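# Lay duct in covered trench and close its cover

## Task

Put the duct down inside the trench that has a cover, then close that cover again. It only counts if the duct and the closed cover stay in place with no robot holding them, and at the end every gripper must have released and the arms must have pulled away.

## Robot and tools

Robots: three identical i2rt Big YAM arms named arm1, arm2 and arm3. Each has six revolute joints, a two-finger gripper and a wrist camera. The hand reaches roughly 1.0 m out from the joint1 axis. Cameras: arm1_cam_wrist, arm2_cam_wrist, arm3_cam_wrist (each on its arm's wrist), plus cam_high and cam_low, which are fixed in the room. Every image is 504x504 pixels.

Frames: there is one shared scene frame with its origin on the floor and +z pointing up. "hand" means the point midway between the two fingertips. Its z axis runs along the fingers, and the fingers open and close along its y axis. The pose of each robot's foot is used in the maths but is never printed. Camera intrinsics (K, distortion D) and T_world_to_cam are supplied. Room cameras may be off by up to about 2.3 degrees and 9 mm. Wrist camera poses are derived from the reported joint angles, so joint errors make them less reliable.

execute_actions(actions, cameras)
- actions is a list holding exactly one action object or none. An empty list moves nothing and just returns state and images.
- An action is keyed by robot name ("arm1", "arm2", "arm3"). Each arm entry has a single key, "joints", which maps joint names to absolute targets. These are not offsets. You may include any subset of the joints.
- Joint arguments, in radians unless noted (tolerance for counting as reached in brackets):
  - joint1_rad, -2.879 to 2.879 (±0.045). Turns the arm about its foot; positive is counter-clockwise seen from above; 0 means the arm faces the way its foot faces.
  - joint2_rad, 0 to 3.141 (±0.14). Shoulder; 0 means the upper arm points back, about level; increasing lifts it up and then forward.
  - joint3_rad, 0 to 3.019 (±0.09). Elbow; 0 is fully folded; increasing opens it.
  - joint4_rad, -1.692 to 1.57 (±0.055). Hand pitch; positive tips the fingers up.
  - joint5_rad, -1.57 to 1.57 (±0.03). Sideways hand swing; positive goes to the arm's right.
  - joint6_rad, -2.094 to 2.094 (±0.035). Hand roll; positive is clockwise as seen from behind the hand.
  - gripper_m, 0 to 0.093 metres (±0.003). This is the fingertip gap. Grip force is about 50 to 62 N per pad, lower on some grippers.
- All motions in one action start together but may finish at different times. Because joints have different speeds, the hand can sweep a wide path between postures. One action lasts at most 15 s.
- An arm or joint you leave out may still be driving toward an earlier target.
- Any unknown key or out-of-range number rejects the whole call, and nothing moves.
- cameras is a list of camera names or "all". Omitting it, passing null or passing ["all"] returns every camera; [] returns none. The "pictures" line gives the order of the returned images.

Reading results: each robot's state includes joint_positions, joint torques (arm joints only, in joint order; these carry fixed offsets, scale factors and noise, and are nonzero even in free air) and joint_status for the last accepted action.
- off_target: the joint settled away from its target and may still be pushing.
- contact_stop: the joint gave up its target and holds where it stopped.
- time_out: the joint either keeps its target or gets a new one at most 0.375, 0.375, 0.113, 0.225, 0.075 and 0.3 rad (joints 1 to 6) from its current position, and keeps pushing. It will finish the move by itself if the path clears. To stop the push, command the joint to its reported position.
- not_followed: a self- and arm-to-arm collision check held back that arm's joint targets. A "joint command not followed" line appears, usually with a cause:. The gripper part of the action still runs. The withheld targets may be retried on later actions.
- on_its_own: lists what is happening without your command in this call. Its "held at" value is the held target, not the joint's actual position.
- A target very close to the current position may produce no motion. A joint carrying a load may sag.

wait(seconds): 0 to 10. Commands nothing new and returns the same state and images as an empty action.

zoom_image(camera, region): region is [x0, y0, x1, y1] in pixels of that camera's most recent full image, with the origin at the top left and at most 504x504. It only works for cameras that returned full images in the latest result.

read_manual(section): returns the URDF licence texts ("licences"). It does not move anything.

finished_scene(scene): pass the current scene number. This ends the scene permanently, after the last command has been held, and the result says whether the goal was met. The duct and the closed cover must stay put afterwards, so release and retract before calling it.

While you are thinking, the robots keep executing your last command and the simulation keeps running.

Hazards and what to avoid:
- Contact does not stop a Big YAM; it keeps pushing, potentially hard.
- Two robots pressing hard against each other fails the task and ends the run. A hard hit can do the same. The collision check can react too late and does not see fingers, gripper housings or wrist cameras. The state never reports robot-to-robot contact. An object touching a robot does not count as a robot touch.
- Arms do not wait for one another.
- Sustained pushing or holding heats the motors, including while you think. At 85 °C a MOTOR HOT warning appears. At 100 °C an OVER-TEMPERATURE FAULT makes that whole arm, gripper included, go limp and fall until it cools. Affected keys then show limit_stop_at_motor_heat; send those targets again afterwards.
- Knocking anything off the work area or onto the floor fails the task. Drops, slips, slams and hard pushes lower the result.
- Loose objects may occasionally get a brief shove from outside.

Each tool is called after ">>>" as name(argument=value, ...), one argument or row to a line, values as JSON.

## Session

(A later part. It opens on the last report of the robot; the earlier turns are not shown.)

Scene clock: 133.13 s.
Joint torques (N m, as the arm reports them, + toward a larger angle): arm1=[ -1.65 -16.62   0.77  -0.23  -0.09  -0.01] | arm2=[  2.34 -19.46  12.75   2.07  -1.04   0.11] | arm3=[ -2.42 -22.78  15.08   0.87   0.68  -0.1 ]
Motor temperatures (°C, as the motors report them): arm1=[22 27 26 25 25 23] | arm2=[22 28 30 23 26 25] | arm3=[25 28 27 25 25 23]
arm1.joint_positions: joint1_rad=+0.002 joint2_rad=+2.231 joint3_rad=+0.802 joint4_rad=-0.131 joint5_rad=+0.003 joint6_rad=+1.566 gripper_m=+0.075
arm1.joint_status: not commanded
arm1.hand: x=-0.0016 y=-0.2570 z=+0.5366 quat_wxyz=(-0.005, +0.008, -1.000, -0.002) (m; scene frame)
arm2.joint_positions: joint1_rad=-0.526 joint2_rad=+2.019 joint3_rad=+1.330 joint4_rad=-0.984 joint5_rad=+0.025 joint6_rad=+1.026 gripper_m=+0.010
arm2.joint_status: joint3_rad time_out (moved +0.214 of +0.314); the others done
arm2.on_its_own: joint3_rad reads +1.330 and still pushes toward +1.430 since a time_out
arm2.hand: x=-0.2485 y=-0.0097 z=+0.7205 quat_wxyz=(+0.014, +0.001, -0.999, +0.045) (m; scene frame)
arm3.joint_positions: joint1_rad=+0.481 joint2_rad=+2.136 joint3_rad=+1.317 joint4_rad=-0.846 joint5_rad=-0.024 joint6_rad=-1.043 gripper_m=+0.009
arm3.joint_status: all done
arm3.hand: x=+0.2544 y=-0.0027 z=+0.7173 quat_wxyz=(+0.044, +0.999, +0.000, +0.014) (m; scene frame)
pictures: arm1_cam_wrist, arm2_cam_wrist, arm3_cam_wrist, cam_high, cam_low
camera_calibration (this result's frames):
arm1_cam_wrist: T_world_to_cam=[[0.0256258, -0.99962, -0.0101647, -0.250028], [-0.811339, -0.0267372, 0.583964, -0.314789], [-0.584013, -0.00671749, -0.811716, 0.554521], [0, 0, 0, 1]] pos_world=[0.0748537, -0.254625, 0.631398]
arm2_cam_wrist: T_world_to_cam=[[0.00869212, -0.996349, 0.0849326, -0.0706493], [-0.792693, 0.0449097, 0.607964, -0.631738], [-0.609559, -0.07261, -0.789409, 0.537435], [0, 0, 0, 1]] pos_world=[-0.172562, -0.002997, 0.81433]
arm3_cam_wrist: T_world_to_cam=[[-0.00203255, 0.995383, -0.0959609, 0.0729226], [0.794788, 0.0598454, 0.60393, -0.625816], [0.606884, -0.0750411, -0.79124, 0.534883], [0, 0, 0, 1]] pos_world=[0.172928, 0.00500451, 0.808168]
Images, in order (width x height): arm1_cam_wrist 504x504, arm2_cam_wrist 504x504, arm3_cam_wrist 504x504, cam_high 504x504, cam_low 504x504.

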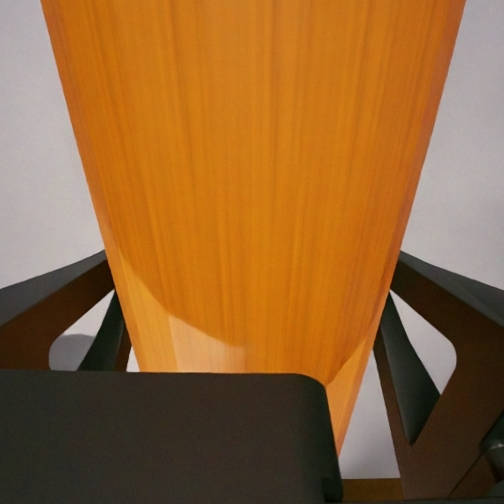

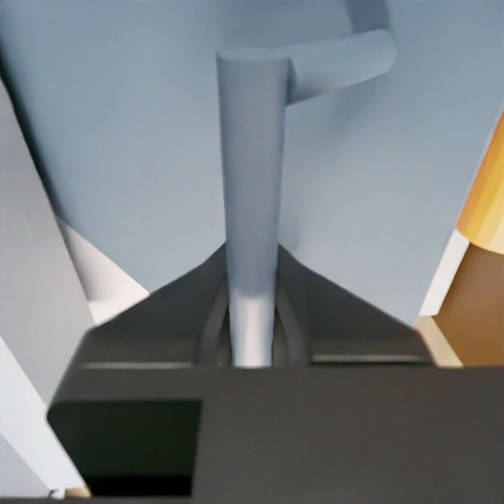

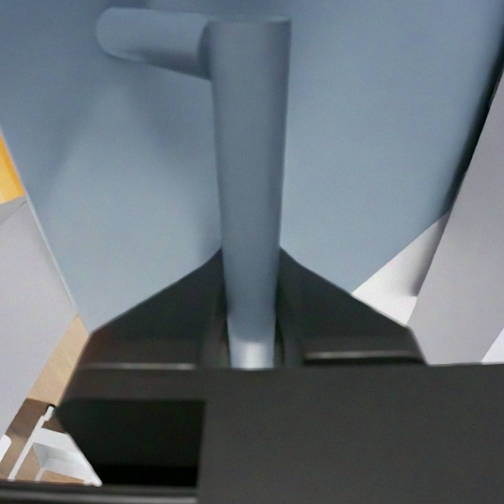

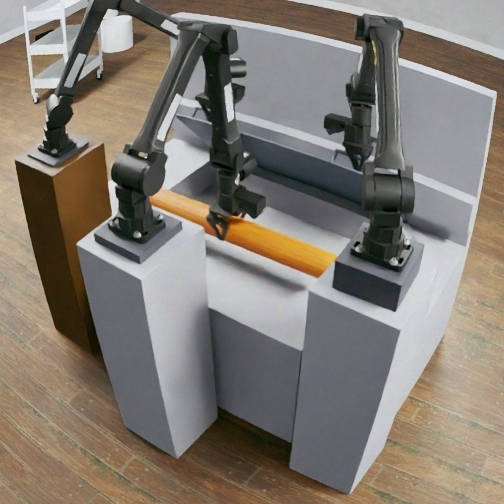

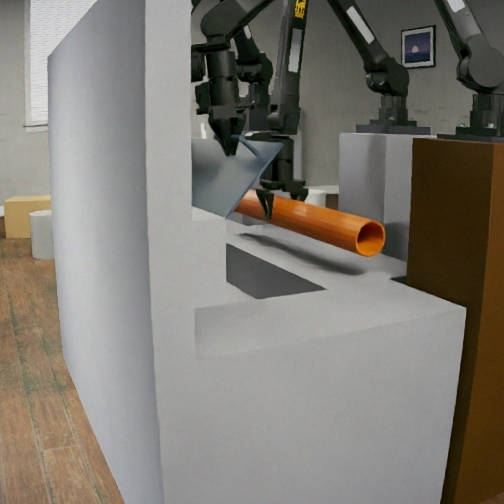

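>>> execute_actions(
  actions=[
    {"arm2":{"joints":{"joint1_rad":-0.45,"joint2_rad":2.0,"joint3_rad":1.58,"joint4_rad":-1.01,"joint6_rad":1.085}},"arm3":{"joints":{"joint1_rad":0.415,"joint2_rad":2.09,"joint3_rad":1.535,"joint4_rad":-0.89,"joint6_rad":-1.095}}},
  ],
  cameras=[],
)

>>> execute_actions(
  actions=[
    {"arm1":{"joints":{"joint2_rad":2.34,"joint3_rad":1.255,"joint4_rad":-0.471}}},
  ],
)

Scene clock: 150.20 s.
Joint torques (N m, as the arm reports them, + toward a larger angle): arm1=[ -1.57 -16.82   0.7   -0.21  -0.09   0.01] | arm2=[  2.   -18.75  13.15   1.72  -0.95   0.09] | arm3=[ -2.05 -22.32  15.29   0.74   0.56  -0.04]
Motor temperatures (°C, as the motors report them): arm1=[22 27 26 25 25 23] | arm2=[22 28 35 23 26 25] | arm3=[25 28 30 25 25 23]
arm1.joint_positions: joint1_rad=+0.002 joint2_rad=+2.231 joint3_rad=+0.802 joint4_rad=-0.131 joint5_rad=+0.003 joint6_rad=+1.566 gripper_m=+0.075
arm1.joint_status: not commanded
arm1.hand: x=-0.0016 y=-0.2570 z=+0.5366 quat_wxyz=(-0.005, +0.008, -1.000, -0.002) (m; scene frame)
arm2.joint_positions: joint1_rad=-0.473 joint2_rad=+2.041 joint3_rad=+1.481 joint4_rad=-1.040 joint5_rad=+0.024 joint6_rad=+1.077 gripper_m=+0.010
arm2.joint_status: joint3_rad time_out (moved +0.151 of +0.250); the others done
arm2.on_its_own: joint3_rad reads +1.481 and still pushes toward +1.580 since a time_out
arm2.hand: x=-0.2475 y=+0.0512 z=+0.7543 quat_wxyz=(-0.005, +0.002, -1.000, +0.014) (m; scene frame)
arm3.joint_positions: joint1_rad=+0.428 joint2_rad=+2.144 joint3_rad=+1.456 joint4_rad=-0.905 joint5_rad=-0.021 joint6_rad=-1.093 gripper_m=+0.009
arm3.joint_status: all done
arm3.hand: x=+0.2542 y=+0.0587 z=+0.7510 quat_wxyz=(+0.012, +1.000, -0.001, -0.004) (m; scene frame)
pictures: none
No camera images: the call's "cameras" was empty. Leave "cameras" out to get every camera's image.

not run: a stop came earlier in this reply.

>>> execute_actions(
  actions=[
    {"arm1":{"joints":{"joint2_rad":2.34,"joint3_rad":1.255,"joint4_rad":-0.471}}},
  ],
)

Scene clock: 155.47 s.
Joint torques (N m, as the arm reports them, + toward a larger angle): arm1=[ -1.64 -23.1    3.83  -0.33  -0.09  -0.01] | arm2=[  1.93 -18.78  13.48   1.72  -0.98   0.07] | arm3=[ -2.03 -22.28  15.31   0.73   0.56  -0.05]
Motor temperatures (°C, as the motors report them): arm1=[22 27 26 25 25 23] | arm2=[22 28 37 23 26 25] | arm3=[25 28 31 25 25 23]
arm1.joint_positions: joint1_rad=+0.002 joint2_rad=+2.364 joint3_rad=+1.249 joint4_rad=-0.461 joint5_rad=+0.003 joint6_rad=+1.566 gripper_m=+0.075
arm1.joint_status: all done
arm1.hand: x=-0.0032 y=-0.1154 z=+0.5304 quat_wxyz=(-0.005, +0.008, -1.000, +0.006) (m; scene frame)
arm2.joint_positions: joint1_rad=-0.473 joint2_rad=+2.041 joint3_rad=+1.481 joint4_rad=-1.040 joint5_rad=+0.024 joint6_rad=+1.077 gripper_m=+0.010
arm2.joint_status: not commanded
arm2.on_its_own: joint3_rad reads +1.481 and still pushes toward +1.580 since a time_out
arm2.hand: x=-0.2475 y=+0.0512 z=+0.7543 quat_wxyz=(-0.005, +0.002, -1.000, +0.014) (m; scene frame)
arm3.joint_positions: joint1_rad=+0.428 joint2_rad=+2.144 joint3_rad=+1.456 joint4_rad=-0.905 joint5_rad=-0.021 joint6_rad=-1.093 gripper_m=+0.009
arm3.joint_status: not commanded
arm3.hand: x=+0.2542 y=+0.0587 z=+0.7510 quat_wxyz=(+0.012, +1.000, -0.001, -0.004) (m; scene frame)
pictures: arm1_cam_wrist, arm2_cam_wrist, arm3_cam_wrist, cam_high, cam_low
camera_calibration (this result's frames):
arm1_cam_wrist: T_world_to_cam=[[0.0255111, -0.999655, 0.00623656, -0.117161], [-0.811455, -0.0170639, 0.584165, -0.307721], [-0.583857, -0.0199634, -0.811611, 0.54793], [0, 0, 0, 1]] pos_world=[0.0731998, -0.111433, 0.625197]
arm2_cam_wrist: T_world_to_cam=[[0.00956998, -0.999715, 0.0218636, 0.035131], [-0.815424, 0.00485342, 0.578844, -0.635882], [-0.578786, -0.0233676, -0.815145, 0.593672], [0, 0, 0, 1]] pos_world=[-0.175241, 0.0520799, 0.851237]
arm3_cam_wrist: T_world_to_cam=[[-0.00199793, 0.999481, -0.0321555, -0.0331556], [0.815591, 0.0202347, 0.578275, -0.633342], [0.578625, -0.0250704, -0.815208, 0.588573], [0, 0, 0, 1]] pos_world=[0.175919, 0.0607096, 0.844989]
Images, in order (width x height): arm1_cam_wrist 504x504, arm2_cam_wrist 504x504, arm3_cam_wrist 504x504, cam_high 504x504, cam_low 504x504.

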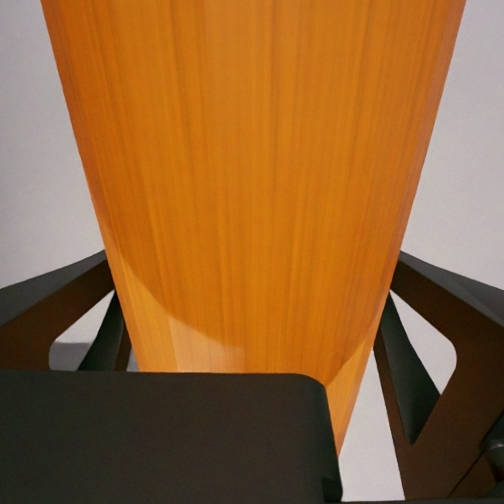

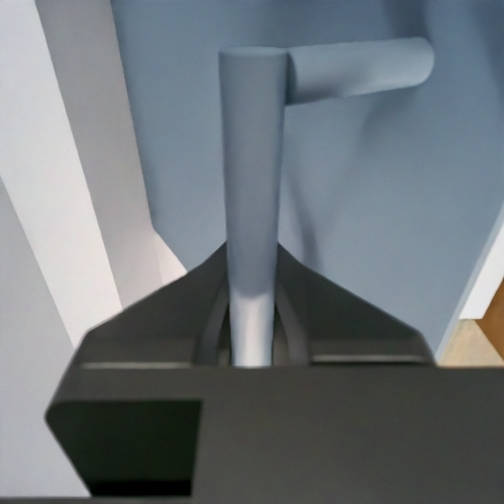

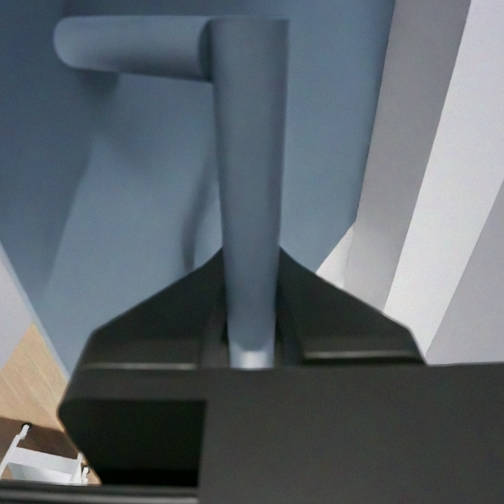

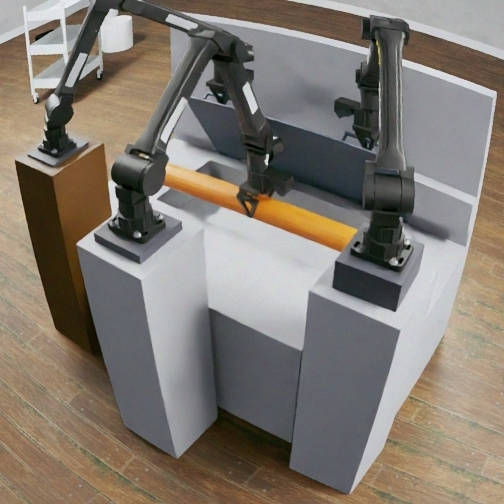

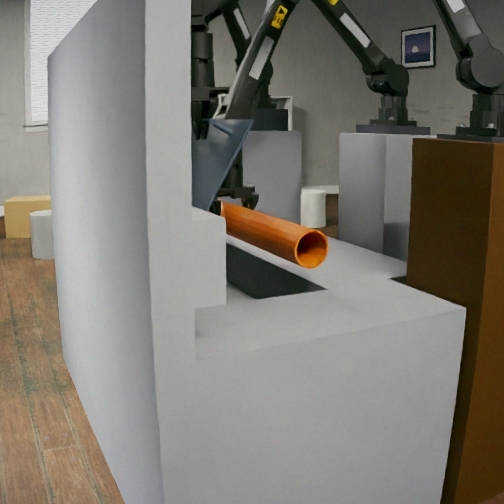

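>>> execute_actions(
  actions=[
    {"arm1":{"joints":{"joint1_rad":-0.05,"joint2_rad":2.46,"joint3_rad":1.375,"joint6_rad":1.52}}},
  ],
  cameras=["cam_high","cam_low"],
)

>>> zoom_image(
  camera="cam_high",
  region=[140,120,400,300],
)

Scene clock: 167.10 s.
Joint torques (N m, as the arm reports them, + toward a larger angle): arm1=[ -0.98 -24.68   5.01  -0.16  -0.12  -0.14] | arm2=[  1.54 -19.18  13.44   1.82  -1.     0.09] | arm3=[ -2.02 -22.3   15.29   0.75   0.57  -0.05]
Motor temperatures (°C, as the motors report them): arm1=[22 28 26 25 25 23] | arm2=[22 29 39 23 26 25] | arm3=[25 28 31 25 25 23]
arm1.joint_positions: joint1_rad=-0.056 joint2_rad=+2.495 joint3_rad=+1.349 joint4_rad=-0.466 joint5_rad=+0.005 joint6_rad=+1.530 gripper_m=+0.075
arm1.joint_status: all done
arm1.hand: x=+0.0271 y=-0.1103 z=+0.4823 quat_wxyz=(-0.005, -0.003, -1.000, +0.024) (m; scene frame)
arm2.joint_positions: joint1_rad=-0.473 joint2_rad=+2.041 joint3_rad=+1.481 joint4_rad=-1.040 joint5_rad=+0.024 joint6_rad=+1.077 gripper_m=+0.010
arm2.joint_status: not commanded
arm2.on_its_own: joint3_rad reads +1.481 and still pushes toward +1.580 since a time_out
arm2.hand: x=-0.2475 y=+0.0512 z=+0.7543 quat_wxyz=(-0.005, +0.002, -1.000, +0.014) (m; scene frame)
arm3.joint_positions: joint1_rad=+0.428 joint2_rad=+2.144 joint3_rad=+1.456 joint4_rad=-0.905 joint5_rad=-0.021 joint6_rad=-1.093 gripper_m=+0.009
arm3.joint_status: not commanded
arm3.hand: x=+0.2542 y=+0.0587 z=+0.7510 quat_wxyz=(+0.012, +1.000, -0.001, -0.004) (m; scene frame)
pictures: cam_high, cam_low
Images, in order (width x height): cam_high 504x504, cam_low 504x504.

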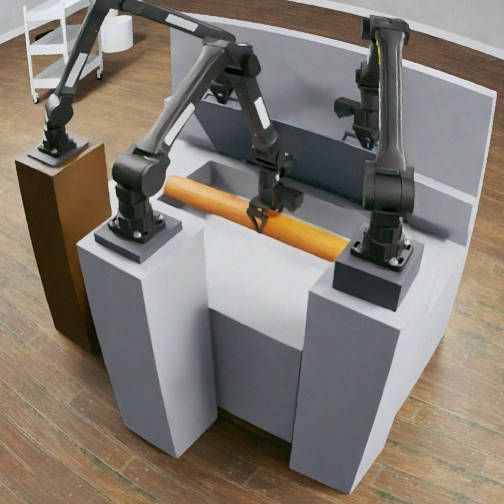

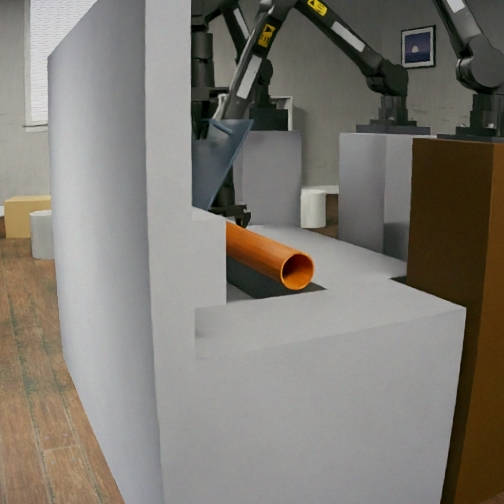

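Region (140, 120, 400, 300) of cam_high's 504x504 image, scaled by 1.938, with more detail than that image has; it fills the top 349 rows of this view, and the rest is white.

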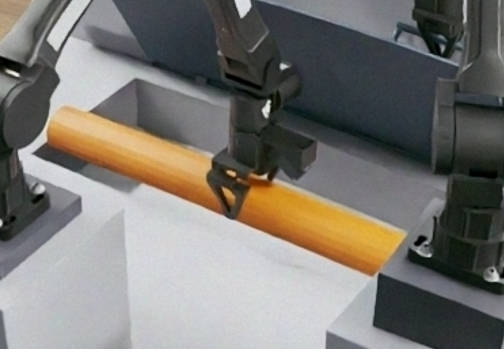

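>>> execute_actions(
  actions=[
    {"arm1":{"joints":{"joint3_rad":1.47}}},
  ],
  cameras=[],
)

>>> execute_actions(
  actions=[
    {"arm1":{"joints":{"joint2_rad":2.6,"joint3_rad":1.52,"joint4_rad":-0.43}}},
  ],
  cameras=["cam_high","cam_low"],
)

Scene clock: 182.63 s.
Joint torques (N m, as the arm reports them, + toward a larger angle): arm1=[ -0.99 -26.43   5.65   0.1   -0.11  -0.1 ] | arm2=[  1.75 -18.7   13.31   1.72  -0.97   0.07] | arm3=[ -1.98 -22.35  15.3    0.74   0.56  -0.05]
Motor temperatures (°C, as the motors report them): arm1=[22 29 27 25 25 23] | arm2=[22 29 40 23 26 25] | arm3=[25 29 32 25 25 23]
arm1.joint_positions: joint1_rad=-0.056 joint2_rad=+2.496 joint3_rad=+1.450 joint4_rad=-0.468 joint5_rad=+0.005 joint6_rad=+1.528 gripper_m=+0.075
arm1.joint_status: all done
arm1.hand: x=+0.0297 y=-0.0522 z=+0.4994 quat_wxyz=(-0.007, -0.002, -1.000, -0.025) (m; scene frame)
arm2.joint_positions: joint1_rad=-0.473 joint2_rad=+2.041 joint3_rad=+1.481 joint4_rad=-1.040 joint5_rad=+0.024 joint6_rad=+1.077 gripper_m=+0.010
arm2.joint_status: not commanded
arm2.on_its_own: joint3_rad reads +1.481 and still pushes toward +1.580 since a time_out
arm2.hand: x=-0.2475 y=+0.0512 z=+0.7543 quat_wxyz=(-0.005, +0.002, -1.000, +0.014) (m; scene frame)
arm3.joint_positions: joint1_rad=+0.428 joint2_rad=+2.144 joint3_rad=+1.456 joint4_rad=-0.905 joint5_rad=-0.021 joint6_rad=-1.093 gripper_m=+0.009
arm3.joint_status: not commanded
arm3.hand: x=+0.2542 y=+0.0587 z=+0.7510 quat_wxyz=(+0.012, +1.000, -0.001, -0.004) (m; scene frame)
pictures: none
No camera images: the call's "cameras" was empty. Leave "cameras" out to get every camera's image.

Scene clock: 183.73 s.
Joint torques (N m, as the arm reports them, + toward a larger angle): arm1=[ -1.17 -27.19   4.69   0.09  -0.13  -0.11] | arm2=[  2.08 -18.48  13.51   1.8   -0.97   0.07] | arm3=[ -2.02 -22.35  15.3    0.73   0.56  -0.05]
Motor temperatures (°C, as the motors report them): arm1=[22 30 27 25 25 23] | arm2=[22 29 40 23 26 25] | arm3=[25 29 32 25 25 23]
arm1.joint_positions: joint1_rad=-0.056 joint2_rad=+2.648 joint3_rad=+1.500 joint4_rad=-0.432 joint5_rad=+0.005 joint6_rad=+1.527 gripper_m=+0.075
arm1.joint_status: all done
arm1.hand: x=+0.0289 y=-0.0810 z=+0.4274 quat_wxyz=(-0.006, -0.002, -1.000, +0.008) (m; scene frame)
arm2.joint_positions: joint1_rad=-0.473 joint2_rad=+2.041 joint3_rad=+1.481 joint4_rad=-1.040 joint5_rad=+0.024 joint6_rad=+1.077 gripper_m=+0.010
arm2.joint_status: not commanded
arm2.on_its_own: joint3_rad reads +1.481 and still pushes toward +1.580 since a time_out
arm2.hand: x=-0.2475 y=+0.0512 z=+0.7543 quat_wxyz=(-0.005, +0.002, -1.000, +0.014) (m; scene frame)
arm3.joint_positions: joint1_rad=+0.428 joint2_rad=+2.144 joint3_rad=+1.456 joint4_rad=-0.905 joint5_rad=-0.021 joint6_rad=-1.093 gripper_m=+0.009
arm3.joint_status: not commanded
arm3.hand: x=+0.2542 y=+0.0587 z=+0.7510 quat_wxyz=(+0.012, +1.000, -0.001, -0.004) (m; scene frame)
pictures: cam_high, cam_low
Images, in order (width x height): cam_high 504x504, cam_low 504x504.

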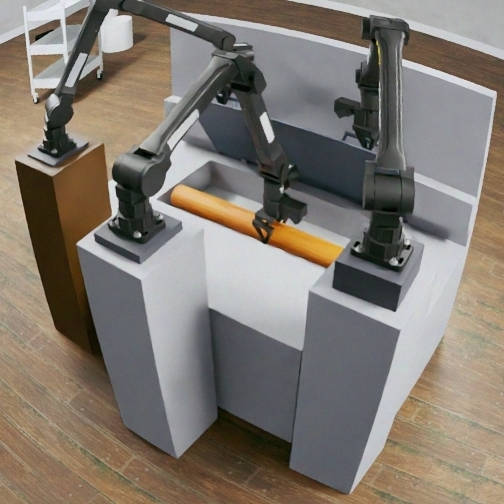

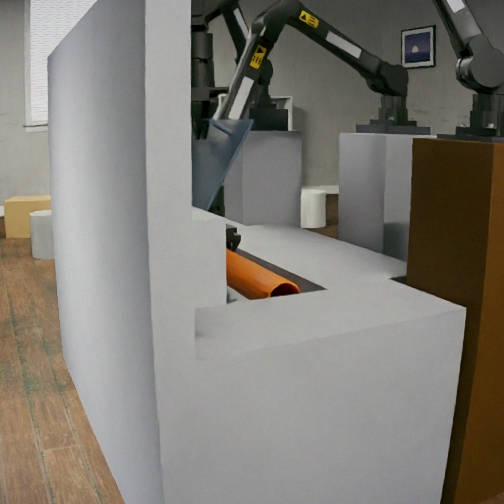

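>>> execute_actions(
  actions=[
    {"arm1":{"joints":{"joint3_rad":1.62,"joint2_rad":2.65}}},
  ],
  cameras=[],
)

>>> execute_actions(
  actions=[
    {"arm1":{"joints":{"joint2_rad":2.745,"joint3_rad":1.665}}},
  ],
  cameras=["cam_high","arm1_cam_wrist"],
)

Scene clock: 191.90 s.
Joint torques (N m, as the arm reports them, + toward a larger angle): arm1=[ -1.23 -26.44   5.99   0.18  -0.13  -0.11] | arm2=[  1.69 -18.49  13.53   1.8   -0.97   0.08] | arm3=[ -1.98 -22.34  15.29   0.73   0.57  -0.05]
Motor temperatures (°C, as the motors report them): arm1=[22 30 27 25 25 23] | arm2=[22 29 41 23 26 25] | arm3=[25 29 32 25 25 23]
arm1.joint_positions: joint1_rad=-0.056 joint2_rad=+2.678 joint3_rad=+1.590 joint4_rad=-0.432 joint5_rad=+0.005 joint6_rad=+1.527 gripper_m=+0.075
arm1.joint_status: all done
arm1.hand: x=+0.0307 y=-0.0421 z=+0.4264 quat_wxyz=(-0.007, -0.001, -1.000, -0.022) (m; scene frame)
arm2.joint_positions: joint1_rad=-0.473 joint2_rad=+2.041 joint3_rad=+1.481 joint4_rad=-1.040 joint5_rad=+0.024 joint6_rad=+1.077 gripper_m=+0.010
arm2.joint_status: not commanded
arm2.on_its_own: joint3_rad reads +1.481 and still pushes toward +1.580 since a time_out
arm2.hand: x=-0.2475 y=+0.0512 z=+0.7543 quat_wxyz=(-0.005, +0.002, -1.000, +0.014) (m; scene frame)
arm3.joint_positions: joint1_rad=+0.428 joint2_rad=+2.144 joint3_rad=+1.456 joint4_rad=-0.905 joint5_rad=-0.021 joint6_rad=-1.093 gripper_m=+0.009
arm3.joint_status: not commanded
arm3.hand: x=+0.2542 y=+0.0587 z=+0.7510 quat_wxyz=(+0.012, +1.000, -0.001, -0.004) (m; scene frame)
pictures: none
No camera images: the call's "cameras" was empty. Leave "cameras" out to get every camera's image.

Scene clock: 193.00 s.
Joint torques (N m, as the arm reports them, + toward a larger angle): arm1=[ -0.92 -27.27   4.95   0.04  -0.13  -0.12] | arm2=[  1.6  -18.37  13.45   1.84  -0.99   0.03] | arm3=[ -1.93 -22.27  15.28   0.73   0.56  -0.05]
Motor temperatures (°C, as the motors report them): arm1=[22 30 27 25 25 23] | arm2=[22 29 41 23 26 25] | arm3=[25 29 32 25 25 23]
arm1.joint_positions: joint1_rad=-0.056 joint2_rad=+2.786 joint3_rad=+1.641 joint4_rad=-0.432 joint5_rad=+0.005 joint6_rad=+1.527 gripper_m=+0.075
arm1.joint_status: all done
arm1.hand: x=+0.0300 y=-0.0663 z=+0.3763 quat_wxyz=(-0.006, -0.002, -1.000, +0.006) (m; scene frame)
arm2.joint_positions: joint1_rad=-0.473 joint2_rad=+2.041 joint3_rad=+1.481 joint4_rad=-1.040 joint5_rad=+0.024 joint6_rad=+1.077 gripper_m=+0.010
arm2.joint_status: not commanded
arm2.on_its_own: joint3_rad reads +1.481 and still pushes toward +1.580 since a time_out
arm2.hand: x=-0.2475 y=+0.0512 z=+0.7543 quat_wxyz=(-0.005, +0.002, -1.000, +0.014) (m; scene frame)
arm3.joint_positions: joint1_rad=+0.428 joint2_rad=+2.144 joint3_rad=+1.456 joint4_rad=-0.905 joint5_rad=-0.021 joint6_rad=-1.093 gripper_m=+0.009
arm3.joint_status: not commanded
arm3.hand: x=+0.2542 y=+0.0587 z=+0.7510 quat_wxyz=(+0.012, +1.000, -0.001, -0.004) (m; scene frame)
pictures: arm1_cam_wrist, cam_high
camera_calibration (this result's frames):
arm1_cam_wrist: T_world_to_cam=[[0.00606046, -0.999959, 0.00667061, -0.0676304], [-0.812254, -0.0010317, 0.583303, -0.188546], [-0.583272, -0.00895331, -0.812227, 0.444197], [0, 0, 0, 1]] pos_world=[0.10635, -0.0638451, 0.47122]
Images, in order (width x height): arm1_cam_wrist 504x504, cam_high 504x504.

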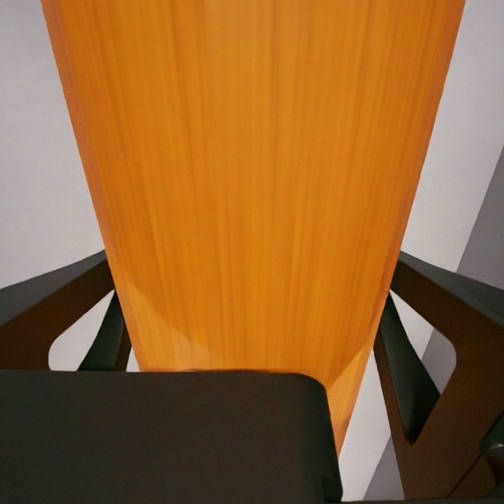

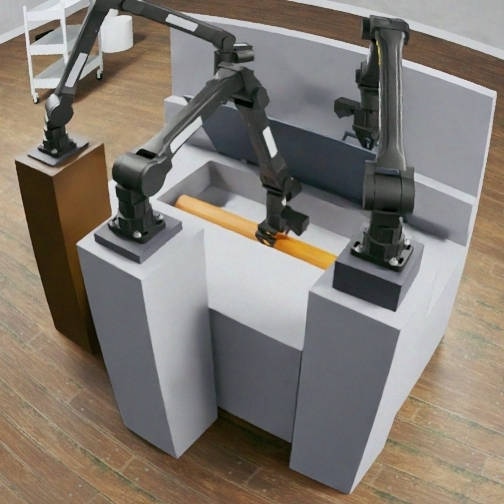

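>>> execute_actions(
  actions=[
    {"arm1":{"joints":{"joint2_rad":2.815,"joint3_rad":1.72}}},
  ],
  cameras=[],
)

Scene clock: 200.03 s.
Joint torques (N m, as the arm reports them, + toward a larger angle): arm1=[ -1.16 -23.68   6.36   0.29   0.01  -0.06] | arm2=[  2.12 -19.16  13.37   1.88  -0.94   0.06] | arm3=[ -2.03 -22.3   15.29   0.73   0.57  -0.05]
Motor temperatures (°C, as the motors report them): arm1=[22 31 27 25 25 23] | arm2=[22 30 42 23 26 25] | arm3=[25 29 33 25 25 23]
arm1.joint_positions: joint1_rad=-0.056 joint2_rad=+2.810 joint3_rad=+1.680 joint4_rad=-0.435 joint5_rad=+0.001 joint6_rad=+1.523 gripper_m=+0.075
arm1.joint_status: all done
arm1.hand: x=+0.0299 y=-0.0569 z=+0.3697 quat_wxyz=(-0.004, +0.001, -1.000, +0.000) (m; scene frame)
arm2.joint_positions: joint1_rad=-0.473 joint2_rad=+2.041 joint3_rad=+1.481 joint4_rad=-1.040 joint5_rad=+0.024 joint6_rad=+1.077 gripper_m=+0.010
arm2.joint_status: not commanded
arm2.on_its_own: joint3_rad reads +1.481 and still pushes toward +1.580 since a time_out
arm2.hand: x=-0.2475 y=+0.0512 z=+0.7543 quat_wxyz=(-0.005, +0.002, -1.000, +0.014) (m; scene frame)
arm3.joint_positions: joint1_rad=+0.428 joint2_rad=+2.144 joint3_rad=+1.456 joint4_rad=-0.905 joint5_rad=-0.021 joint6_rad=-1.093 gripper_m=+0.009
arm3.joint_status: not commanded
arm3.hand: x=+0.2542 y=+0.0587 z=+0.7510 quat_wxyz=(+0.012, +1.000, -0.001, -0.004) (m; scene frame)
pictures: none
No camera images: the call's "cameras" was empty. Leave "cameras" out to get every camera's image.

Touched down. Release and withdraw.

>>> execute_actions(
  actions=[
    {"arm1":{"joints":{"gripper_m":0.093,"joint3_rad":1.68}}},
  ],
  cameras=[],
)

>>> execute_actions(
  actions=[
    {"arm1":{"joints":{"joint2_rad":2.68,"joint3_rad":1.575}}},
  ],
  cameras=[],
)

>>> execute_actions(
  actions=[
    {"arm1":{"joints":{"joint2_rad":2.46,"joint3_rad":1.35,"joint4_rad":-0.4}}},
  ],
  cameras=[],
)

>>> execute_actions(
  actions=[
    {"arm1":{"joints":{"joint1_rad":0,"joint2_rad":2.15,"joint3_rad":0.7,"joint4_rad":-0.14}}},
  ],
  cameras=["cam_high"],
)

>>> execute_actions(
  actions=[
    {"arm2":{"joints":{"joint1_rad":-0.54,"joint2_rad":1.93,"joint3_rad":1.27,"joint4_rad":-0.82,"joint6_rad":1.0}},"arm3":{"joints":{"joint1_rad":0.505,"joint2_rad":2.05,"joint3_rad":1.25,"joint4_rad":-0.69,"joint6_rad":-1.01}}},
  ],
  cameras=[],
)

>>> execute_actions(
  actions=[
    {"arm2":{"joints":{"joint1_rad":-0.641,"joint2_rad":2.0,"joint3_rad":1.02,"joint4_rad":-0.556,"joint6_rad":0.917}},"arm3":{"joints":{"joint1_rad":0.607,"joint2_rad":2.155,"joint3_rad":1.04,"joint4_rad":-0.422,"joint6_rad":-0.917}}},
  ],
  cameras=[],
)

>>> execute_actions(
  actions=[
    {"arm2":{"joints":{"joint1_rad":-0.702,"joint2_rad":2.174,"joint3_rad":0.944,"joint4_rad":-0.3,"joint6_rad":0.84}},"arm3":{"joints":{"joint1_rad":0.668,"joint2_rad":2.347,"joint3_rad":1.0,"joint4_rad":-0.19,"joint6_rad":-0.856}}},
  ],
  cameras=["cam_low"],
)

Scene clock: 227.30 s.
Joint torques (N m, as the arm reports them, + toward a larger angle): arm1=[ -1.05 -23.6    3.28   0.29   0.01  -0.08] | arm2=[  1.34 -19.96  13.52   1.81  -0.97   0.07] | arm3=[ -2.05 -22.29  15.29   0.74   0.57  -0.05]
Motor temperatures (°C, as the motors report them): arm1=[22 31 28 25 25 23] | arm2=[22 30 44 23 26 25] | arm3=[25 30 33 25 25 23]
arm1.joint_positions: joint1_rad=-0.056 joint2_rad=+2.809 joint3_rad=+1.680 joint4_rad=-0.435 joint5_rad=+0.001 joint6_rad=+1.523 gripper_m=+0.093
arm1.joint_status: all done
arm1.hand: x=+0.0299 y=-0.0567 z=+0.3699 quat_wxyz=(-0.004, +0.001, -1.000, +0.000) (m; scene frame)
arm2.joint_positions: joint1_rad=-0.473 joint2_rad=+2.041 joint3_rad=+1.481 joint4_rad=-1.040 joint5_rad=+0.024 joint6_rad=+1.077 gripper_m=+0.010
arm2.joint_status: not commanded
arm2.on_its_own: joint3_rad reads +1.481 and still pushes toward +1.580 since a time_out
arm2.hand: x=-0.2475 y=+0.0512 z=+0.7543 quat_wxyz=(-0.005, +0.002, -1.000, +0.014) (m; scene frame)
arm3.joint_positions: joint1_rad=+0.428 joint2_rad=+2.144 joint3_rad=+1.456 joint4_rad=-0.905 joint5_rad=-0.021 joint6_rad=-1.093 gripper_m=+0.009
arm3.joint_status: not commanded
arm3.hand: x=+0.2542 y=+0.0587 z=+0.7510 quat_wxyz=(+0.012, +1.000, -0.001, -0.004) (m; scene frame)
pictures: none
No camera images: the call's "cameras" was empty. Leave "cameras" out to get every camera's image.

Scene clock: 228.30 s.
Joint torques (N m, as the arm reports them, + toward a larger angle): arm1=[ -1.04 -22.91   3.9    0.35   0.01  -0.07] | arm2=[  1.99 -18.99  13.51   1.75  -1.     0.06] | arm3=[ -1.96 -22.34  15.3    0.73   0.57  -0.05]
Motor temperatures (°C, as the motors report them): arm1=[22 31 28 25 25 23] | arm2=[22 30 44 23 26 25] | arm3=[25 30 33 25 25 23]
arm1.joint_positions: joint1_rad=-0.056 joint2_rad=+2.668 joint3_rad=+1.573 joint4_rad=-0.435 joint5_rad=+0.001 joint6_rad=+1.523 gripper_m=+0.093
arm1.joint_status: all done
arm1.hand: x=+0.0298 y=-0.0483 z=+0.4289 quat_wxyz=(-0.005, +0.001, -1.000, -0.017) (m; scene frame)
arm2.joint_positions: joint1_rad=-0.473 joint2_rad=+2.041 joint3_rad=+1.481 joint4_rad=-1.040 joint5_rad=+0.024 joint6_rad=+1.077 gripper_m=+0.010
arm2.joint_status: not commanded
arm2.on_its_own: joint3_rad reads +1.481 and still pushes toward +1.580 since a time_out
arm2.hand: x=-0.2475 y=+0.0512 z=+0.7543 quat_wxyz=(-0.005, +0.002, -1.000, +0.014) (m; scene frame)
arm3.joint_positions: joint1_rad=+0.428 joint2_rad=+2.144 joint3_rad=+1.456 joint4_rad=-0.905 joint5_rad=-0.021 joint6_rad=-1.093 gripper_m=+0.009
arm3.joint_status: not commanded
arm3.hand: x=+0.2542 y=+0.0587 z=+0.7510 quat_wxyz=(+0.012, +1.000, -0.001, -0.004) (m; scene frame)
pictures: none
No camera images: the call's "cameras" was empty. Leave "cameras" out to get every camera's image.

Scene clock: 229.40 s.
Joint torques (N m, as the arm reports them, + toward a larger angle): arm1=[ -1.09 -20.68   3.32   0.51   0.    -0.07] | arm2=[  1.76 -18.28  13.38   1.68  -1.     0.04] | arm3=[ -2.01 -22.31  15.3    0.73   0.57  -0.04]
Motor temperatures (°C, as the motors report them): arm1=[22 31 28 25 25 23] | arm2=[22 30 44 23 26 25] | arm3=[25 30 33 25 25 23]
arm1.joint_positions: joint1_rad=-0.056 joint2_rad=+2.437 joint3_rad=+1.356 joint4_rad=-0.407 joint5_rad=+0.001 joint6_rad=+1.523 gripper_m=+0.093
arm1.joint_status: all done
arm1.hand: x=+0.0283 y=-0.0683 z=+0.5132 quat_wxyz=(-0.006, +0.001, -0.999, -0.038) (m; scene frame)
arm2.joint_positions: joint1_rad=-0.473 joint2_rad=+2.041 joint3_rad=+1.481 joint4_rad=-1.040 joint5_rad=+0.024 joint6_rad=+1.077 gripper_m=+0.010
arm2.joint_status: not commanded
arm2.on_its_own: joint3_rad reads +1.481 and still pushes toward +1.580 since a time_out
arm2.hand: x=-0.2475 y=+0.0512 z=+0.7543 quat_wxyz=(-0.005, +0.002, -1.000, +0.014) (m; scene frame)
arm3.joint_positions: joint1_rad=+0.428 joint2_rad=+2.144 joint3_rad=+1.456 joint4_rad=-0.905 joint5_rad=-0.021 joint6_rad=-1.093 gripper_m=+0.009
arm3.joint_status: not commanded
arm3.hand: x=+0.2542 y=+0.0587 z=+0.7510 quat_wxyz=(+0.012, +1.000, -0.001, -0.004) (m; scene frame)
pictures: none
No camera images: the call's "cameras" was empty. Leave "cameras" out to get every camera's image.

Scene clock: 230.77 s.
Joint torques (N m, as the arm reports them, + toward a larger angle): arm1=[ -1.9  -14.57   1.15   0.25   0.01  -0.07] | arm2=[  1.21 -18.97  13.5    1.62  -1.     0.07] | arm3=[ -2.01 -22.33  15.29   0.73   0.57  -0.05]
Motor temperatures (°C, as the motors report them): arm1=[22 30 27 25 25 23] | arm2=[22 30 44 23 26 25] | arm3=[25 30 33 25 25 23]
arm1.joint_positions: joint1_rad=+0.007 joint2_rad=+2.149 joint3_rad=+0.693 joint4_rad=-0.147 joint5_rad=+0.001 joint6_rad=+1.523 gripper_m=+0.093
arm1.joint_status: all done
arm1.hand: x=-0.0032 y=-0.3002 z=+0.5580 quat_wxyz=(-0.004, +0.032, -0.999, +0.020) (m; scene frame)
arm2.joint_positions: joint1_rad=-0.473 joint2_rad=+2.041 joint3_rad=+1.481 joint4_rad=-1.040 joint5_rad=+0.024 joint6_rad=+1.077 gripper_m=+0.010
arm2.joint_status: not commanded
arm2.on_its_own: joint3_rad reads +1.481 and still pushes toward +1.580 since a time_out
arm2.hand: x=-0.2475 y=+0.0512 z=+0.7543 quat_wxyz=(-0.005, +0.002, -1.000, +0.014) (m; scene frame)
arm3.joint_positions: joint1_rad=+0.428 joint2_rad=+2.144 joint3_rad=+1.456 joint4_rad=-0.905 joint5_rad=-0.021 joint6_rad=-1.093 gripper_m=+0.009
arm3.joint_status: not commanded
arm3.hand: x=+0.2542 y=+0.0587 z=+0.7510 quat_wxyz=(+0.012, +1.000, -0.001, -0.004) (m; scene frame)
pictures: cam_high
Images, in order (width x height): cam_high 504x504.

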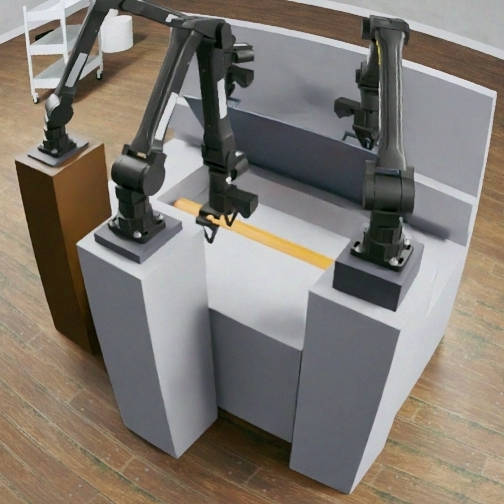

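Scene clock: 231.83 s.
Joint torques (N m, as the arm reports them, + toward a larger angle): arm1=[ -1.9  -14.6    1.14   0.3    0.01  -0.07] | arm2=[ -0.1  -17.16   7.59   2.15  -0.21  -0.06] | arm3=[ -0.57 -20.85   9.31   0.44  -0.24   0.08]
Motor temperatures (°C, as the motors report them): arm1=[22 30 27 25 25 23] | arm2=[22 30 44 23 26 25] | arm3=[25 30 33 25 25 23]
arm1.joint_positions: joint1_rad=+0.007 joint2_rad=+2.149 joint3_rad=+0.693 joint4_rad=-0.147 joint5_rad=+0.001 joint6_rad=+1.523 gripper_m=+0.093
arm1.joint_status: not commanded
arm1.hand: x=-0.0032 y=-0.3002 z=+0.5580 quat_wxyz=(-0.004, +0.032, -0.999, +0.020) (m; scene frame)
arm2.joint_positions: joint1_rad=-0.543 joint2_rad=+1.979 joint3_rad=+1.239 joint4_rad=-0.858 joint5_rad=+0.004 joint6_rad=+1.007 gripper_m=+0.010
arm2.joint_status: all done
arm2.hand: x=-0.2476 y=-0.0182 z=+0.7131 quat_wxyz=(+0.003, +0.002, -1.000, +0.008) (m; scene frame)
arm3.joint_positions: joint1_rad=+0.501 joint2_rad=+2.103 joint3_rad=+1.219 joint4_rad=-0.696 joint5_rad=+0.003 joint6_rad=-1.021 gripper_m=+0.009
arm3.joint_status: all done
arm3.hand: x=+0.2535 y=-0.0118 z=+0.7081 quat_wxyz=(+0.000, +1.000, +0.000, +0.005) (m; scene frame)
pictures: none
No camera images: the call's "cameras" was empty. Leave "cameras" out to get every camera's image.

Scene clock: 232.77 s.
Joint torques (N m, as the arm reports them, + toward a larger angle): arm1=[ -1.88 -14.54   1.13   0.27   0.01  -0.06] | arm2=[  1.01 -15.89   4.67   0.71  -0.05   0.14] | arm3=[ -0.78 -20.21   4.39  -0.22  -0.4    0.01]
Motor temperatures (°C, as the motors report them): arm1=[22 30 27 25 25 23] | arm2=[22 30 43 23 26 25] | arm3=[25 30 33 25 25 23]
arm1.joint_positions: joint1_rad=+0.007 joint2_rad=+2.149 joint3_rad=+0.693 joint4_rad=-0.147 joint5_rad=+0.001 joint6_rad=+1.523 gripper_m=+0.093
arm1.joint_status: not commanded
arm1.hand: x=-0.0032 y=-0.3002 z=+0.5580 quat_wxyz=(-0.004, +0.032, -0.999, +0.020) (m; scene frame)
arm2.joint_positions: joint1_rad=-0.646 joint2_rad=+2.046 joint3_rad=+1.006 joint4_rad=-0.565 joint5_rad=+0.001 joint6_rad=+0.905 gripper_m=+0.010
arm2.joint_status: all done
arm2.hand: x=-0.2479 y=-0.1024 z=+0.6252 quat_wxyz=(+0.009, +0.001, -1.000, +0.009) (m; scene frame)
arm3.joint_positions: joint1_rad=+0.603 joint2_rad=+2.216 joint3_rad=+1.035 joint4_rad=-0.416 joint5_rad=+0.008 joint6_rad=-0.920 gripper_m=+0.008
arm3.joint_status: all done
arm3.hand: x=+0.2534 y=-0.0957 z=+0.6198 quat_wxyz=(+0.005, +1.000, +0.000, +0.012) (m; scene frame)
pictures: none
No camera images: the call's "cameras" was empty. Leave "cameras" out to get every camera's image.

Scene clock: 233.70 s.
Joint torques (N m, as the arm reports them, + toward a larger angle): arm1=[ -1.84 -14.36   1.13   0.29   0.02  -0.06] | arm2=[  0.1  -13.52   3.04   1.96   0.32  -0.01] | arm3=[ -1.39 -17.15   3.41  -0.65  -1.71  -0.07]
Motor temperatures (°C, as the motors report them): arm1=[22 30 27 25 25 23] | arm2=[22 30 42 23 26 25] | arm3=[25 30 33 25 25 23]
arm1.joint_positions: joint1_rad=+0.007 joint2_rad=+2.149 joint3_rad=+0.693 joint4_rad=-0.147 joint5_rad=+0.001 joint6_rad=+1.523 gripper_m=+0.093
arm1.joint_status: not commanded
arm1.hand: x=-0.0032 y=-0.3002 z=+0.5580 quat_wxyz=(-0.004, +0.032, -0.999, +0.020) (m; scene frame)
arm2.joint_positions: joint1_rad=-0.703 joint2_rad=+2.189 joint3_rad=+0.933 joint4_rad=-0.329 joint5_rad=-0.009 joint6_rad=+0.846 gripper_m=+0.010
arm2.joint_status: all done
arm2.hand: x=-0.2486 y=-0.1382 z=+0.5548 quat_wxyz=(+0.006, +0.002, -1.000, -0.002) (m; scene frame)
arm3.joint_positions: joint1_rad=+0.671 joint2_rad=+2.372 joint3_rad=+0.987 joint4_rad=-0.167 joint5_rad=+0.047 joint6_rad=-0.850 gripper_m=+0.008
arm3.joint_status: all done
arm3.hand: x=+0.2526 y=-0.1299 z=+0.5505 quat_wxyz=(-0.025, +1.000, -0.001, +0.012) (m; scene frame)
pictures: cam_low
Images, in order (width x height): cam_low 504x504.

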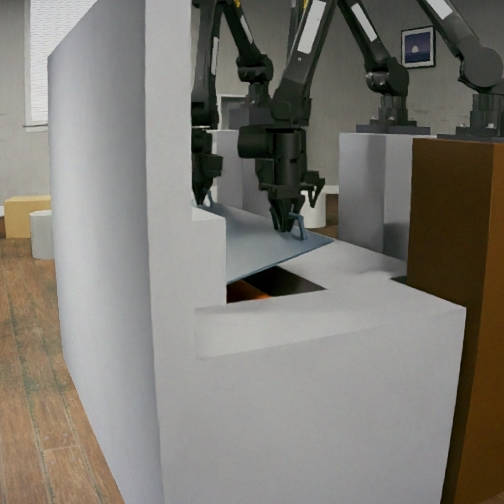

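>>> execute_actions(
  actions=[
    {"arm2":{"joints":{"joint1_rad":-0.73,"joint2_rad":2.31,"joint3_rad":0.96,"joint4_rad":-0.165,"joint6_rad":0.815}},"arm3":{"joints":{"joint1_rad":0.685,"joint2_rad":2.49,"joint3_rad":1.065,"joint4_rad":-0.1,"joint6_rad":-0.835}}},
  ],
  cameras=[],
)

>>> execute_actions(
  actions=[
    {"arm2":{"joints":{"joint1_rad":-0.74,"joint2_rad":2.37,"joint3_rad":0.968,"joint4_rad":-0.14}},"arm3":{"joints":{"joint2_rad":2.55,"joint3_rad":1.078,"joint4_rad":-0.08}}},
  ],
  cameras=[],
)

>>> execute_actions(
  actions=[
    {"arm2":{"joints":{"joint2_rad":2.42}},"arm3":{"joints":{"joint2_rad":2.6}}},
  ],
  cameras=["cam_low"],
)

Scene clock: 248.37 s.
Joint torques (N m, as the arm reports them, + toward a larger angle): arm1=[ -1.94 -14.48   1.12   0.27   0.01  -0.06] | arm2=[ -0.51 -11.45   3.73   2.61   0.49  -0.07] | arm3=[ -2.7  -13.94   7.96  -2.19  -3.26  -0.21]
Motor temperatures (°C, as the motors report them): arm1=[22 29 26 25 25 23] | arm2=[22 29 35 23 26 25] | arm3=[25 29 30 25 27 23]
arm1.joint_positions: joint1_rad=+0.007 joint2_rad=+2.149 joint3_rad=+0.693 joint4_rad=-0.147 joint5_rad=+0.001 joint6_rad=+1.523 gripper_m=+0.093
arm1.joint_status: not commanded
arm1.hand: x=-0.0032 y=-0.3002 z=+0.5580 quat_wxyz=(-0.004, +0.032, -0.999, +0.020) (m; scene frame)
arm2.joint_positions: joint1_rad=-0.726 joint2_rad=+2.290 joint3_rad=+0.929 joint4_rad=-0.209 joint5_rad=-0.013 joint6_rad=+0.824 gripper_m=+0.010
arm2.joint_status: all done
arm2.hand: x=-0.2485 y=-0.1503 z=+0.5150 quat_wxyz=(+0.003, +0.002, -1.000, -0.009) (m; scene frame)
arm3.joint_positions: joint1_rad=+0.707 joint2_rad=+2.477 joint3_rad=+0.996 joint4_rad=-0.037 joint5_rad=+0.093 joint6_rad=-0.813 gripper_m=+0.008
arm3.joint_status: joint4_rad off_target (ended at -0.036, target -0.100); the others done
arm3.hand: x=+0.2522 y=-0.1396 z=+0.5115 quat_wxyz=(-0.053, +0.998, -0.003, +0.016) (m; scene frame)
pictures: none
No camera images: the call's "cameras" was empty. Leave "cameras" out to get every camera's image.

Scene clock: 250.07 s.
Joint torques (N m, as the arm reports them, + toward a larger angle): arm1=[ -1.96 -14.55   1.14   0.28   0.02  -0.05] | arm2=[-1.25 -9.34  4.33  2.19  0.55 -0.04] | arm3=[ -3.52 -12.27   8.81  -3.2   -3.93  -0.33]
Motor temperatures (°C, as the motors report them): arm1=[22 29 26 25 25 23] | arm2=[22 29 35 23 26 25] | arm3=[25 29 30 25 28 23]
arm1.joint_positions: joint1_rad=+0.007 joint2_rad=+2.149 joint3_rad=+0.693 joint4_rad=-0.147 joint5_rad=+0.001 joint6_rad=+1.523 gripper_m=+0.093
arm1.joint_status: not commanded
arm1.hand: x=-0.0032 y=-0.3002 z=+0.5580 quat_wxyz=(-0.004, +0.032, -0.999, +0.020) (m; scene frame)
arm2.joint_positions: joint1_rad=-0.731 joint2_rad=+2.321 joint3_rad=+0.929 joint4_rad=-0.174 joint5_rad=-0.014 joint6_rad=+0.819 gripper_m=+0.010
arm2.joint_status: all done
arm2.hand: x=-0.2491 y=-0.1538 z=+0.5034 quat_wxyz=(+0.002, +0.002, -1.000, -0.011) (m; scene frame)
arm3.joint_positions: joint1_rad=+0.718 joint2_rad=+2.510 joint3_rad=+0.997 joint4_rad=+0.010 joint5_rad=+0.112 joint6_rad=-0.800 gripper_m=+0.008
arm3.joint_status: joint4_rad time_out (moved +0.046 of -0.043); the others done
arm3.on_its_own: joint4_rad reads +0.010 and still pushes toward -0.080 since a time_out
arm3.hand: x=+0.2528 y=-0.1417 z=+0.5002 quat_wxyz=(-0.066, +0.998, -0.004, +0.017) (m; scene frame)
pictures: none
No camera images: the call's "cameras" was empty. Leave "cameras" out to get every camera's image.

not run: a stop came earlier in this reply.

>>> execute_actions(
  actions=[
    {"arm2":{"joints":{"joint2_rad":2.22}},"arm3":{"joints":{"joint2_rad":2.51,"joint1_rad":0.7,"joint3_rad":1.03,"joint4_rad":-0.02}}},
  ],
  cameras=[],
)

>>> execute_actions(
  actions=[
    {"arm3":{"joints":{"gripper_m":0.05}}},
  ],
  cameras=["cam_low","arm3_cam_wrist"],
)

Scene clock: 259.00 s.
Joint torques (N m, as the arm reports them, + toward a larger angle): arm1=[ -1.95 -14.41   1.1    0.24   0.01  -0.07] | arm2=[ -0.37 -19.56   4.29   2.03   0.53  -0.05] | arm3=[ -2.46 -14.84   4.84  -1.35  -3.94  -0.31]
Motor temperatures (°C, as the motors report them): arm1=[22 29 26 25 25 23] | arm2=[22 29 34 23 26 25] | arm3=[25 28 30 25 35 23]
arm1.joint_positions: joint1_rad=+0.007 joint2_rad=+2.149 joint3_rad=+0.693 joint4_rad=-0.147 joint5_rad=+0.001 joint6_rad=+1.523 gripper_m=+0.093
arm1.joint_status: not commanded
arm1.hand: x=-0.0032 y=-0.3002 z=+0.5580 quat_wxyz=(-0.004, +0.032, -0.999, +0.020) (m; scene frame)
arm2.joint_positions: joint1_rad=-0.731 joint2_rad=+2.313 joint3_rad=+0.929 joint4_rad=-0.174 joint5_rad=-0.015 joint6_rad=+0.819 gripper_m=+0.010
arm2.joint_status: all done
arm2.hand: x=-0.2469 y=-0.1513 z=+0.5066 quat_wxyz=(-0.001, +0.002, -1.000, -0.015) (m; scene frame)
arm3.joint_positions: joint1_rad=+0.719 joint2_rad=+2.506 joint3_rad=+0.991 joint4_rad=+0.023 joint5_rad=+0.112 joint6_rad=-0.803 gripper_m=+0.008
arm3.joint_status: all done
arm3.hand: x=+0.2520 y=-0.1416 z=+0.5013 quat_wxyz=(-0.070, +0.997, -0.003, +0.014) (m; scene frame)
pictures: none
No camera images: the call's "cameras" was empty. Leave "cameras" out to get every camera's image.

Scene clock: 259.60 s.
Joint torques (N m, as the arm reports them, + toward a larger angle): arm1=[ -1.89 -14.62   1.1    0.2    0.02  -0.06] | arm2=[ -1.19 -19.04   4.14   2.11   0.6   -0.03] | arm3=[ -0.02 -14.81   2.92  -0.95  -3.98  -0.03]
Motor temperatures (°C, as the motors report them): arm1=[22 29 26 25 25 23] | arm2=[22 29 34 23 26 25] | arm3=[25 28 30 25 35 23]
arm1.joint_positions: joint1_rad=+0.007 joint2_rad=+2.149 joint3_rad=+0.693 joint4_rad=-0.147 joint5_rad=+0.001 joint6_rad=+1.523 gripper_m=+0.093
arm1.joint_status: not commanded
arm1.hand: x=-0.0032 y=-0.3002 z=+0.5580 quat_wxyz=(-0.004, +0.032, -0.999, +0.020) (m; scene frame)
arm2.joint_positions: joint1_rad=-0.731 joint2_rad=+2.313 joint3_rad=+0.929 joint4_rad=-0.174 joint5_rad=-0.015 joint6_rad=+0.819 gripper_m=+0.010
arm2.joint_status: not commanded
arm2.hand: x=-0.2469 y=-0.1513 z=+0.5066 quat_wxyz=(-0.001, +0.002, -1.000, -0.015) (m; scene frame)
arm3.joint_positions: joint1_rad=+0.687 joint2_rad=+2.502 joint3_rad=+1.014 joint4_rad=+0.013 joint5_rad=+0.114 joint6_rad=-0.832 gripper_m=+0.050
arm3.joint_status: all done
arm3.hand: x=+0.2526 y=-0.1225 z=+0.5042 quat_wxyz=(-0.077, +0.997, -0.004, +0.010) (m; scene frame)
pictures: arm3_cam_wrist, cam_low
camera_calibration (this result's frames):
arm3_cam_wrist: T_world_to_cam=[[0.00341589, 0.989482, 0.144617, 0.0483293], [0.798657, -0.0897275, 0.59506, -0.503344], [0.601777, 0.113466, -0.790563, 0.382399], [0, 0, 0, 1]] pos_world=[0.171715, -0.136374, 0.594841]
Images, in order (width x height): arm3_cam_wrist 504x504, cam_low 504x504.

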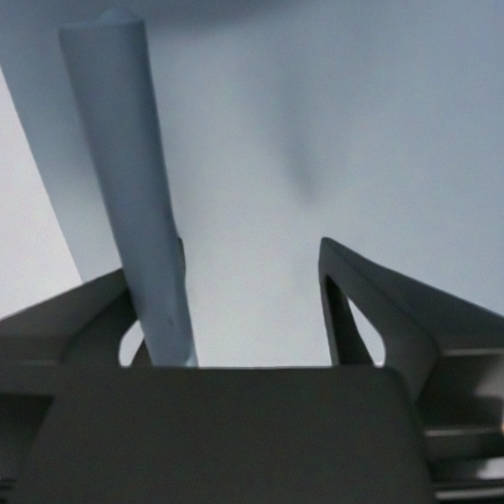

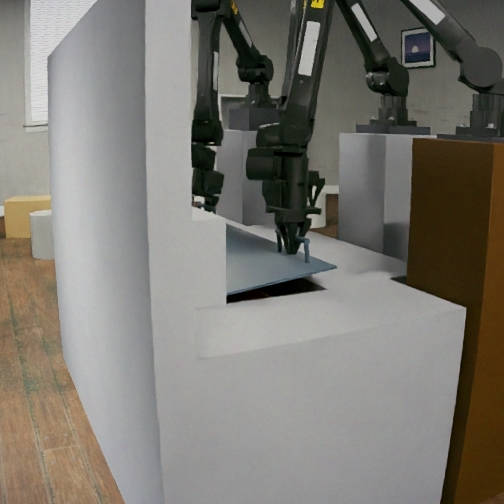

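>>> execute_actions(
  actions=[
    {"arm3":{"joints":{"joint1_rad":0.74,"joint3_rad":0.97,"joint4_rad":0.04,"joint5_rad":0.14,"joint6_rad":-0.79}}},
  ],
  cameras=["arm3_cam_wrist","cam_high"],
)

>>> zoom_image(
  camera="cam_high",
  region=[280,190,370,280],
)

Scene clock: 270.13 s.
Joint torques (N m, as the arm reports them, + toward a larger angle): arm1=[ -1.88 -14.55   1.12   0.25   0.01  -0.06] | arm2=[ -1.   -19.22   4.13   1.98   0.46  -0.03] | arm3=[  0.38 -14.51  -0.3    0.49  -0.28   0.09]
Motor temperatures (°C, as the motors report them): arm1=[22 29 26 25 25 23] | arm2=[22 30 33 23 26 25] | arm3=[25 28 29 25 39 23]
arm1.joint_positions: joint1_rad=+0.007 joint2_rad=+2.149 joint3_rad=+0.693 joint4_rad=-0.147 joint5_rad=+0.001 joint6_rad=+1.523 gripper_m=+0.093
arm1.joint_status: not commanded
arm1.hand: x=-0.0032 y=-0.3002 z=+0.5580 quat_wxyz=(-0.004, +0.032, -0.999, +0.020) (m; scene frame)
arm2.joint_positions: joint1_rad=-0.731 joint2_rad=+2.318 joint3_rad=+0.929 joint4_rad=-0.168 joint5_rad=-0.013 joint6_rad=+0.819 gripper_m=+0.010
arm2.joint_status: not commanded
arm2.hand: x=-0.2471 y=-0.1521 z=+0.5046 quat_wxyz=(-0.002, +0.002, -1.000, -0.014) (m; scene frame)
arm3.joint_positions: joint1_rad=+0.730 joint2_rad=+2.502 joint3_rad=+0.985 joint4_rad=+0.037 joint5_rad=+0.147 joint6_rad=-0.804 gripper_m=+0.050
arm3.joint_status: all done
arm3.hand: x=+0.2514 y=-0.1391 z=+0.5041 quat_wxyz=(-0.086, +0.996, +0.003, +0.021) (m; scene frame)
pictures: arm3_cam_wrist, cam_high
camera_calibration (this result's frames):
arm3_cam_wrist: T_world_to_cam=[[-0.0120211, 0.986393, 0.163962, 0.0585031], [0.786007, -0.0920381, 0.611328, -0.509157], [0.618101, 0.136224, -0.774206, 0.375758], [0, 0, 0, 1]] pos_world=[0.168648, -0.155756, 0.592584]
Images, in order (width x height): arm3_cam_wrist 504x504, cam_high 504x504.

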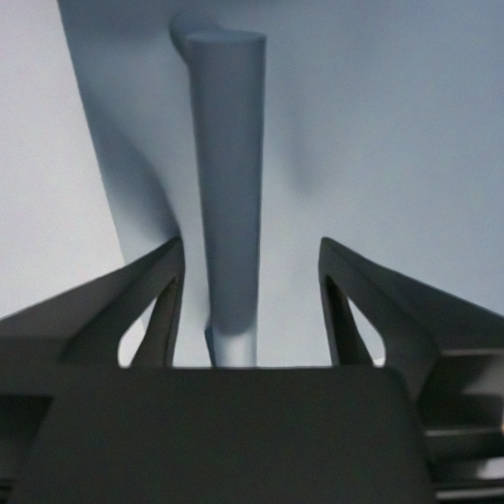

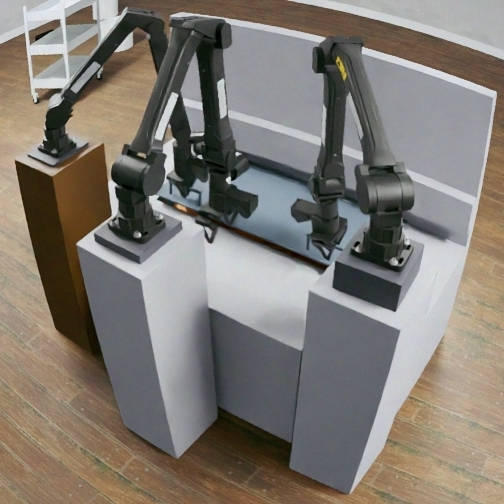

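Region (280, 190, 370, 280) of cam_high's 504x504 image, scaled by 5.600, with more detail than that image has.

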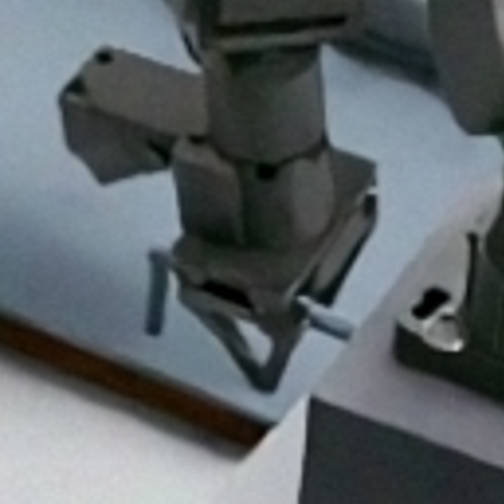

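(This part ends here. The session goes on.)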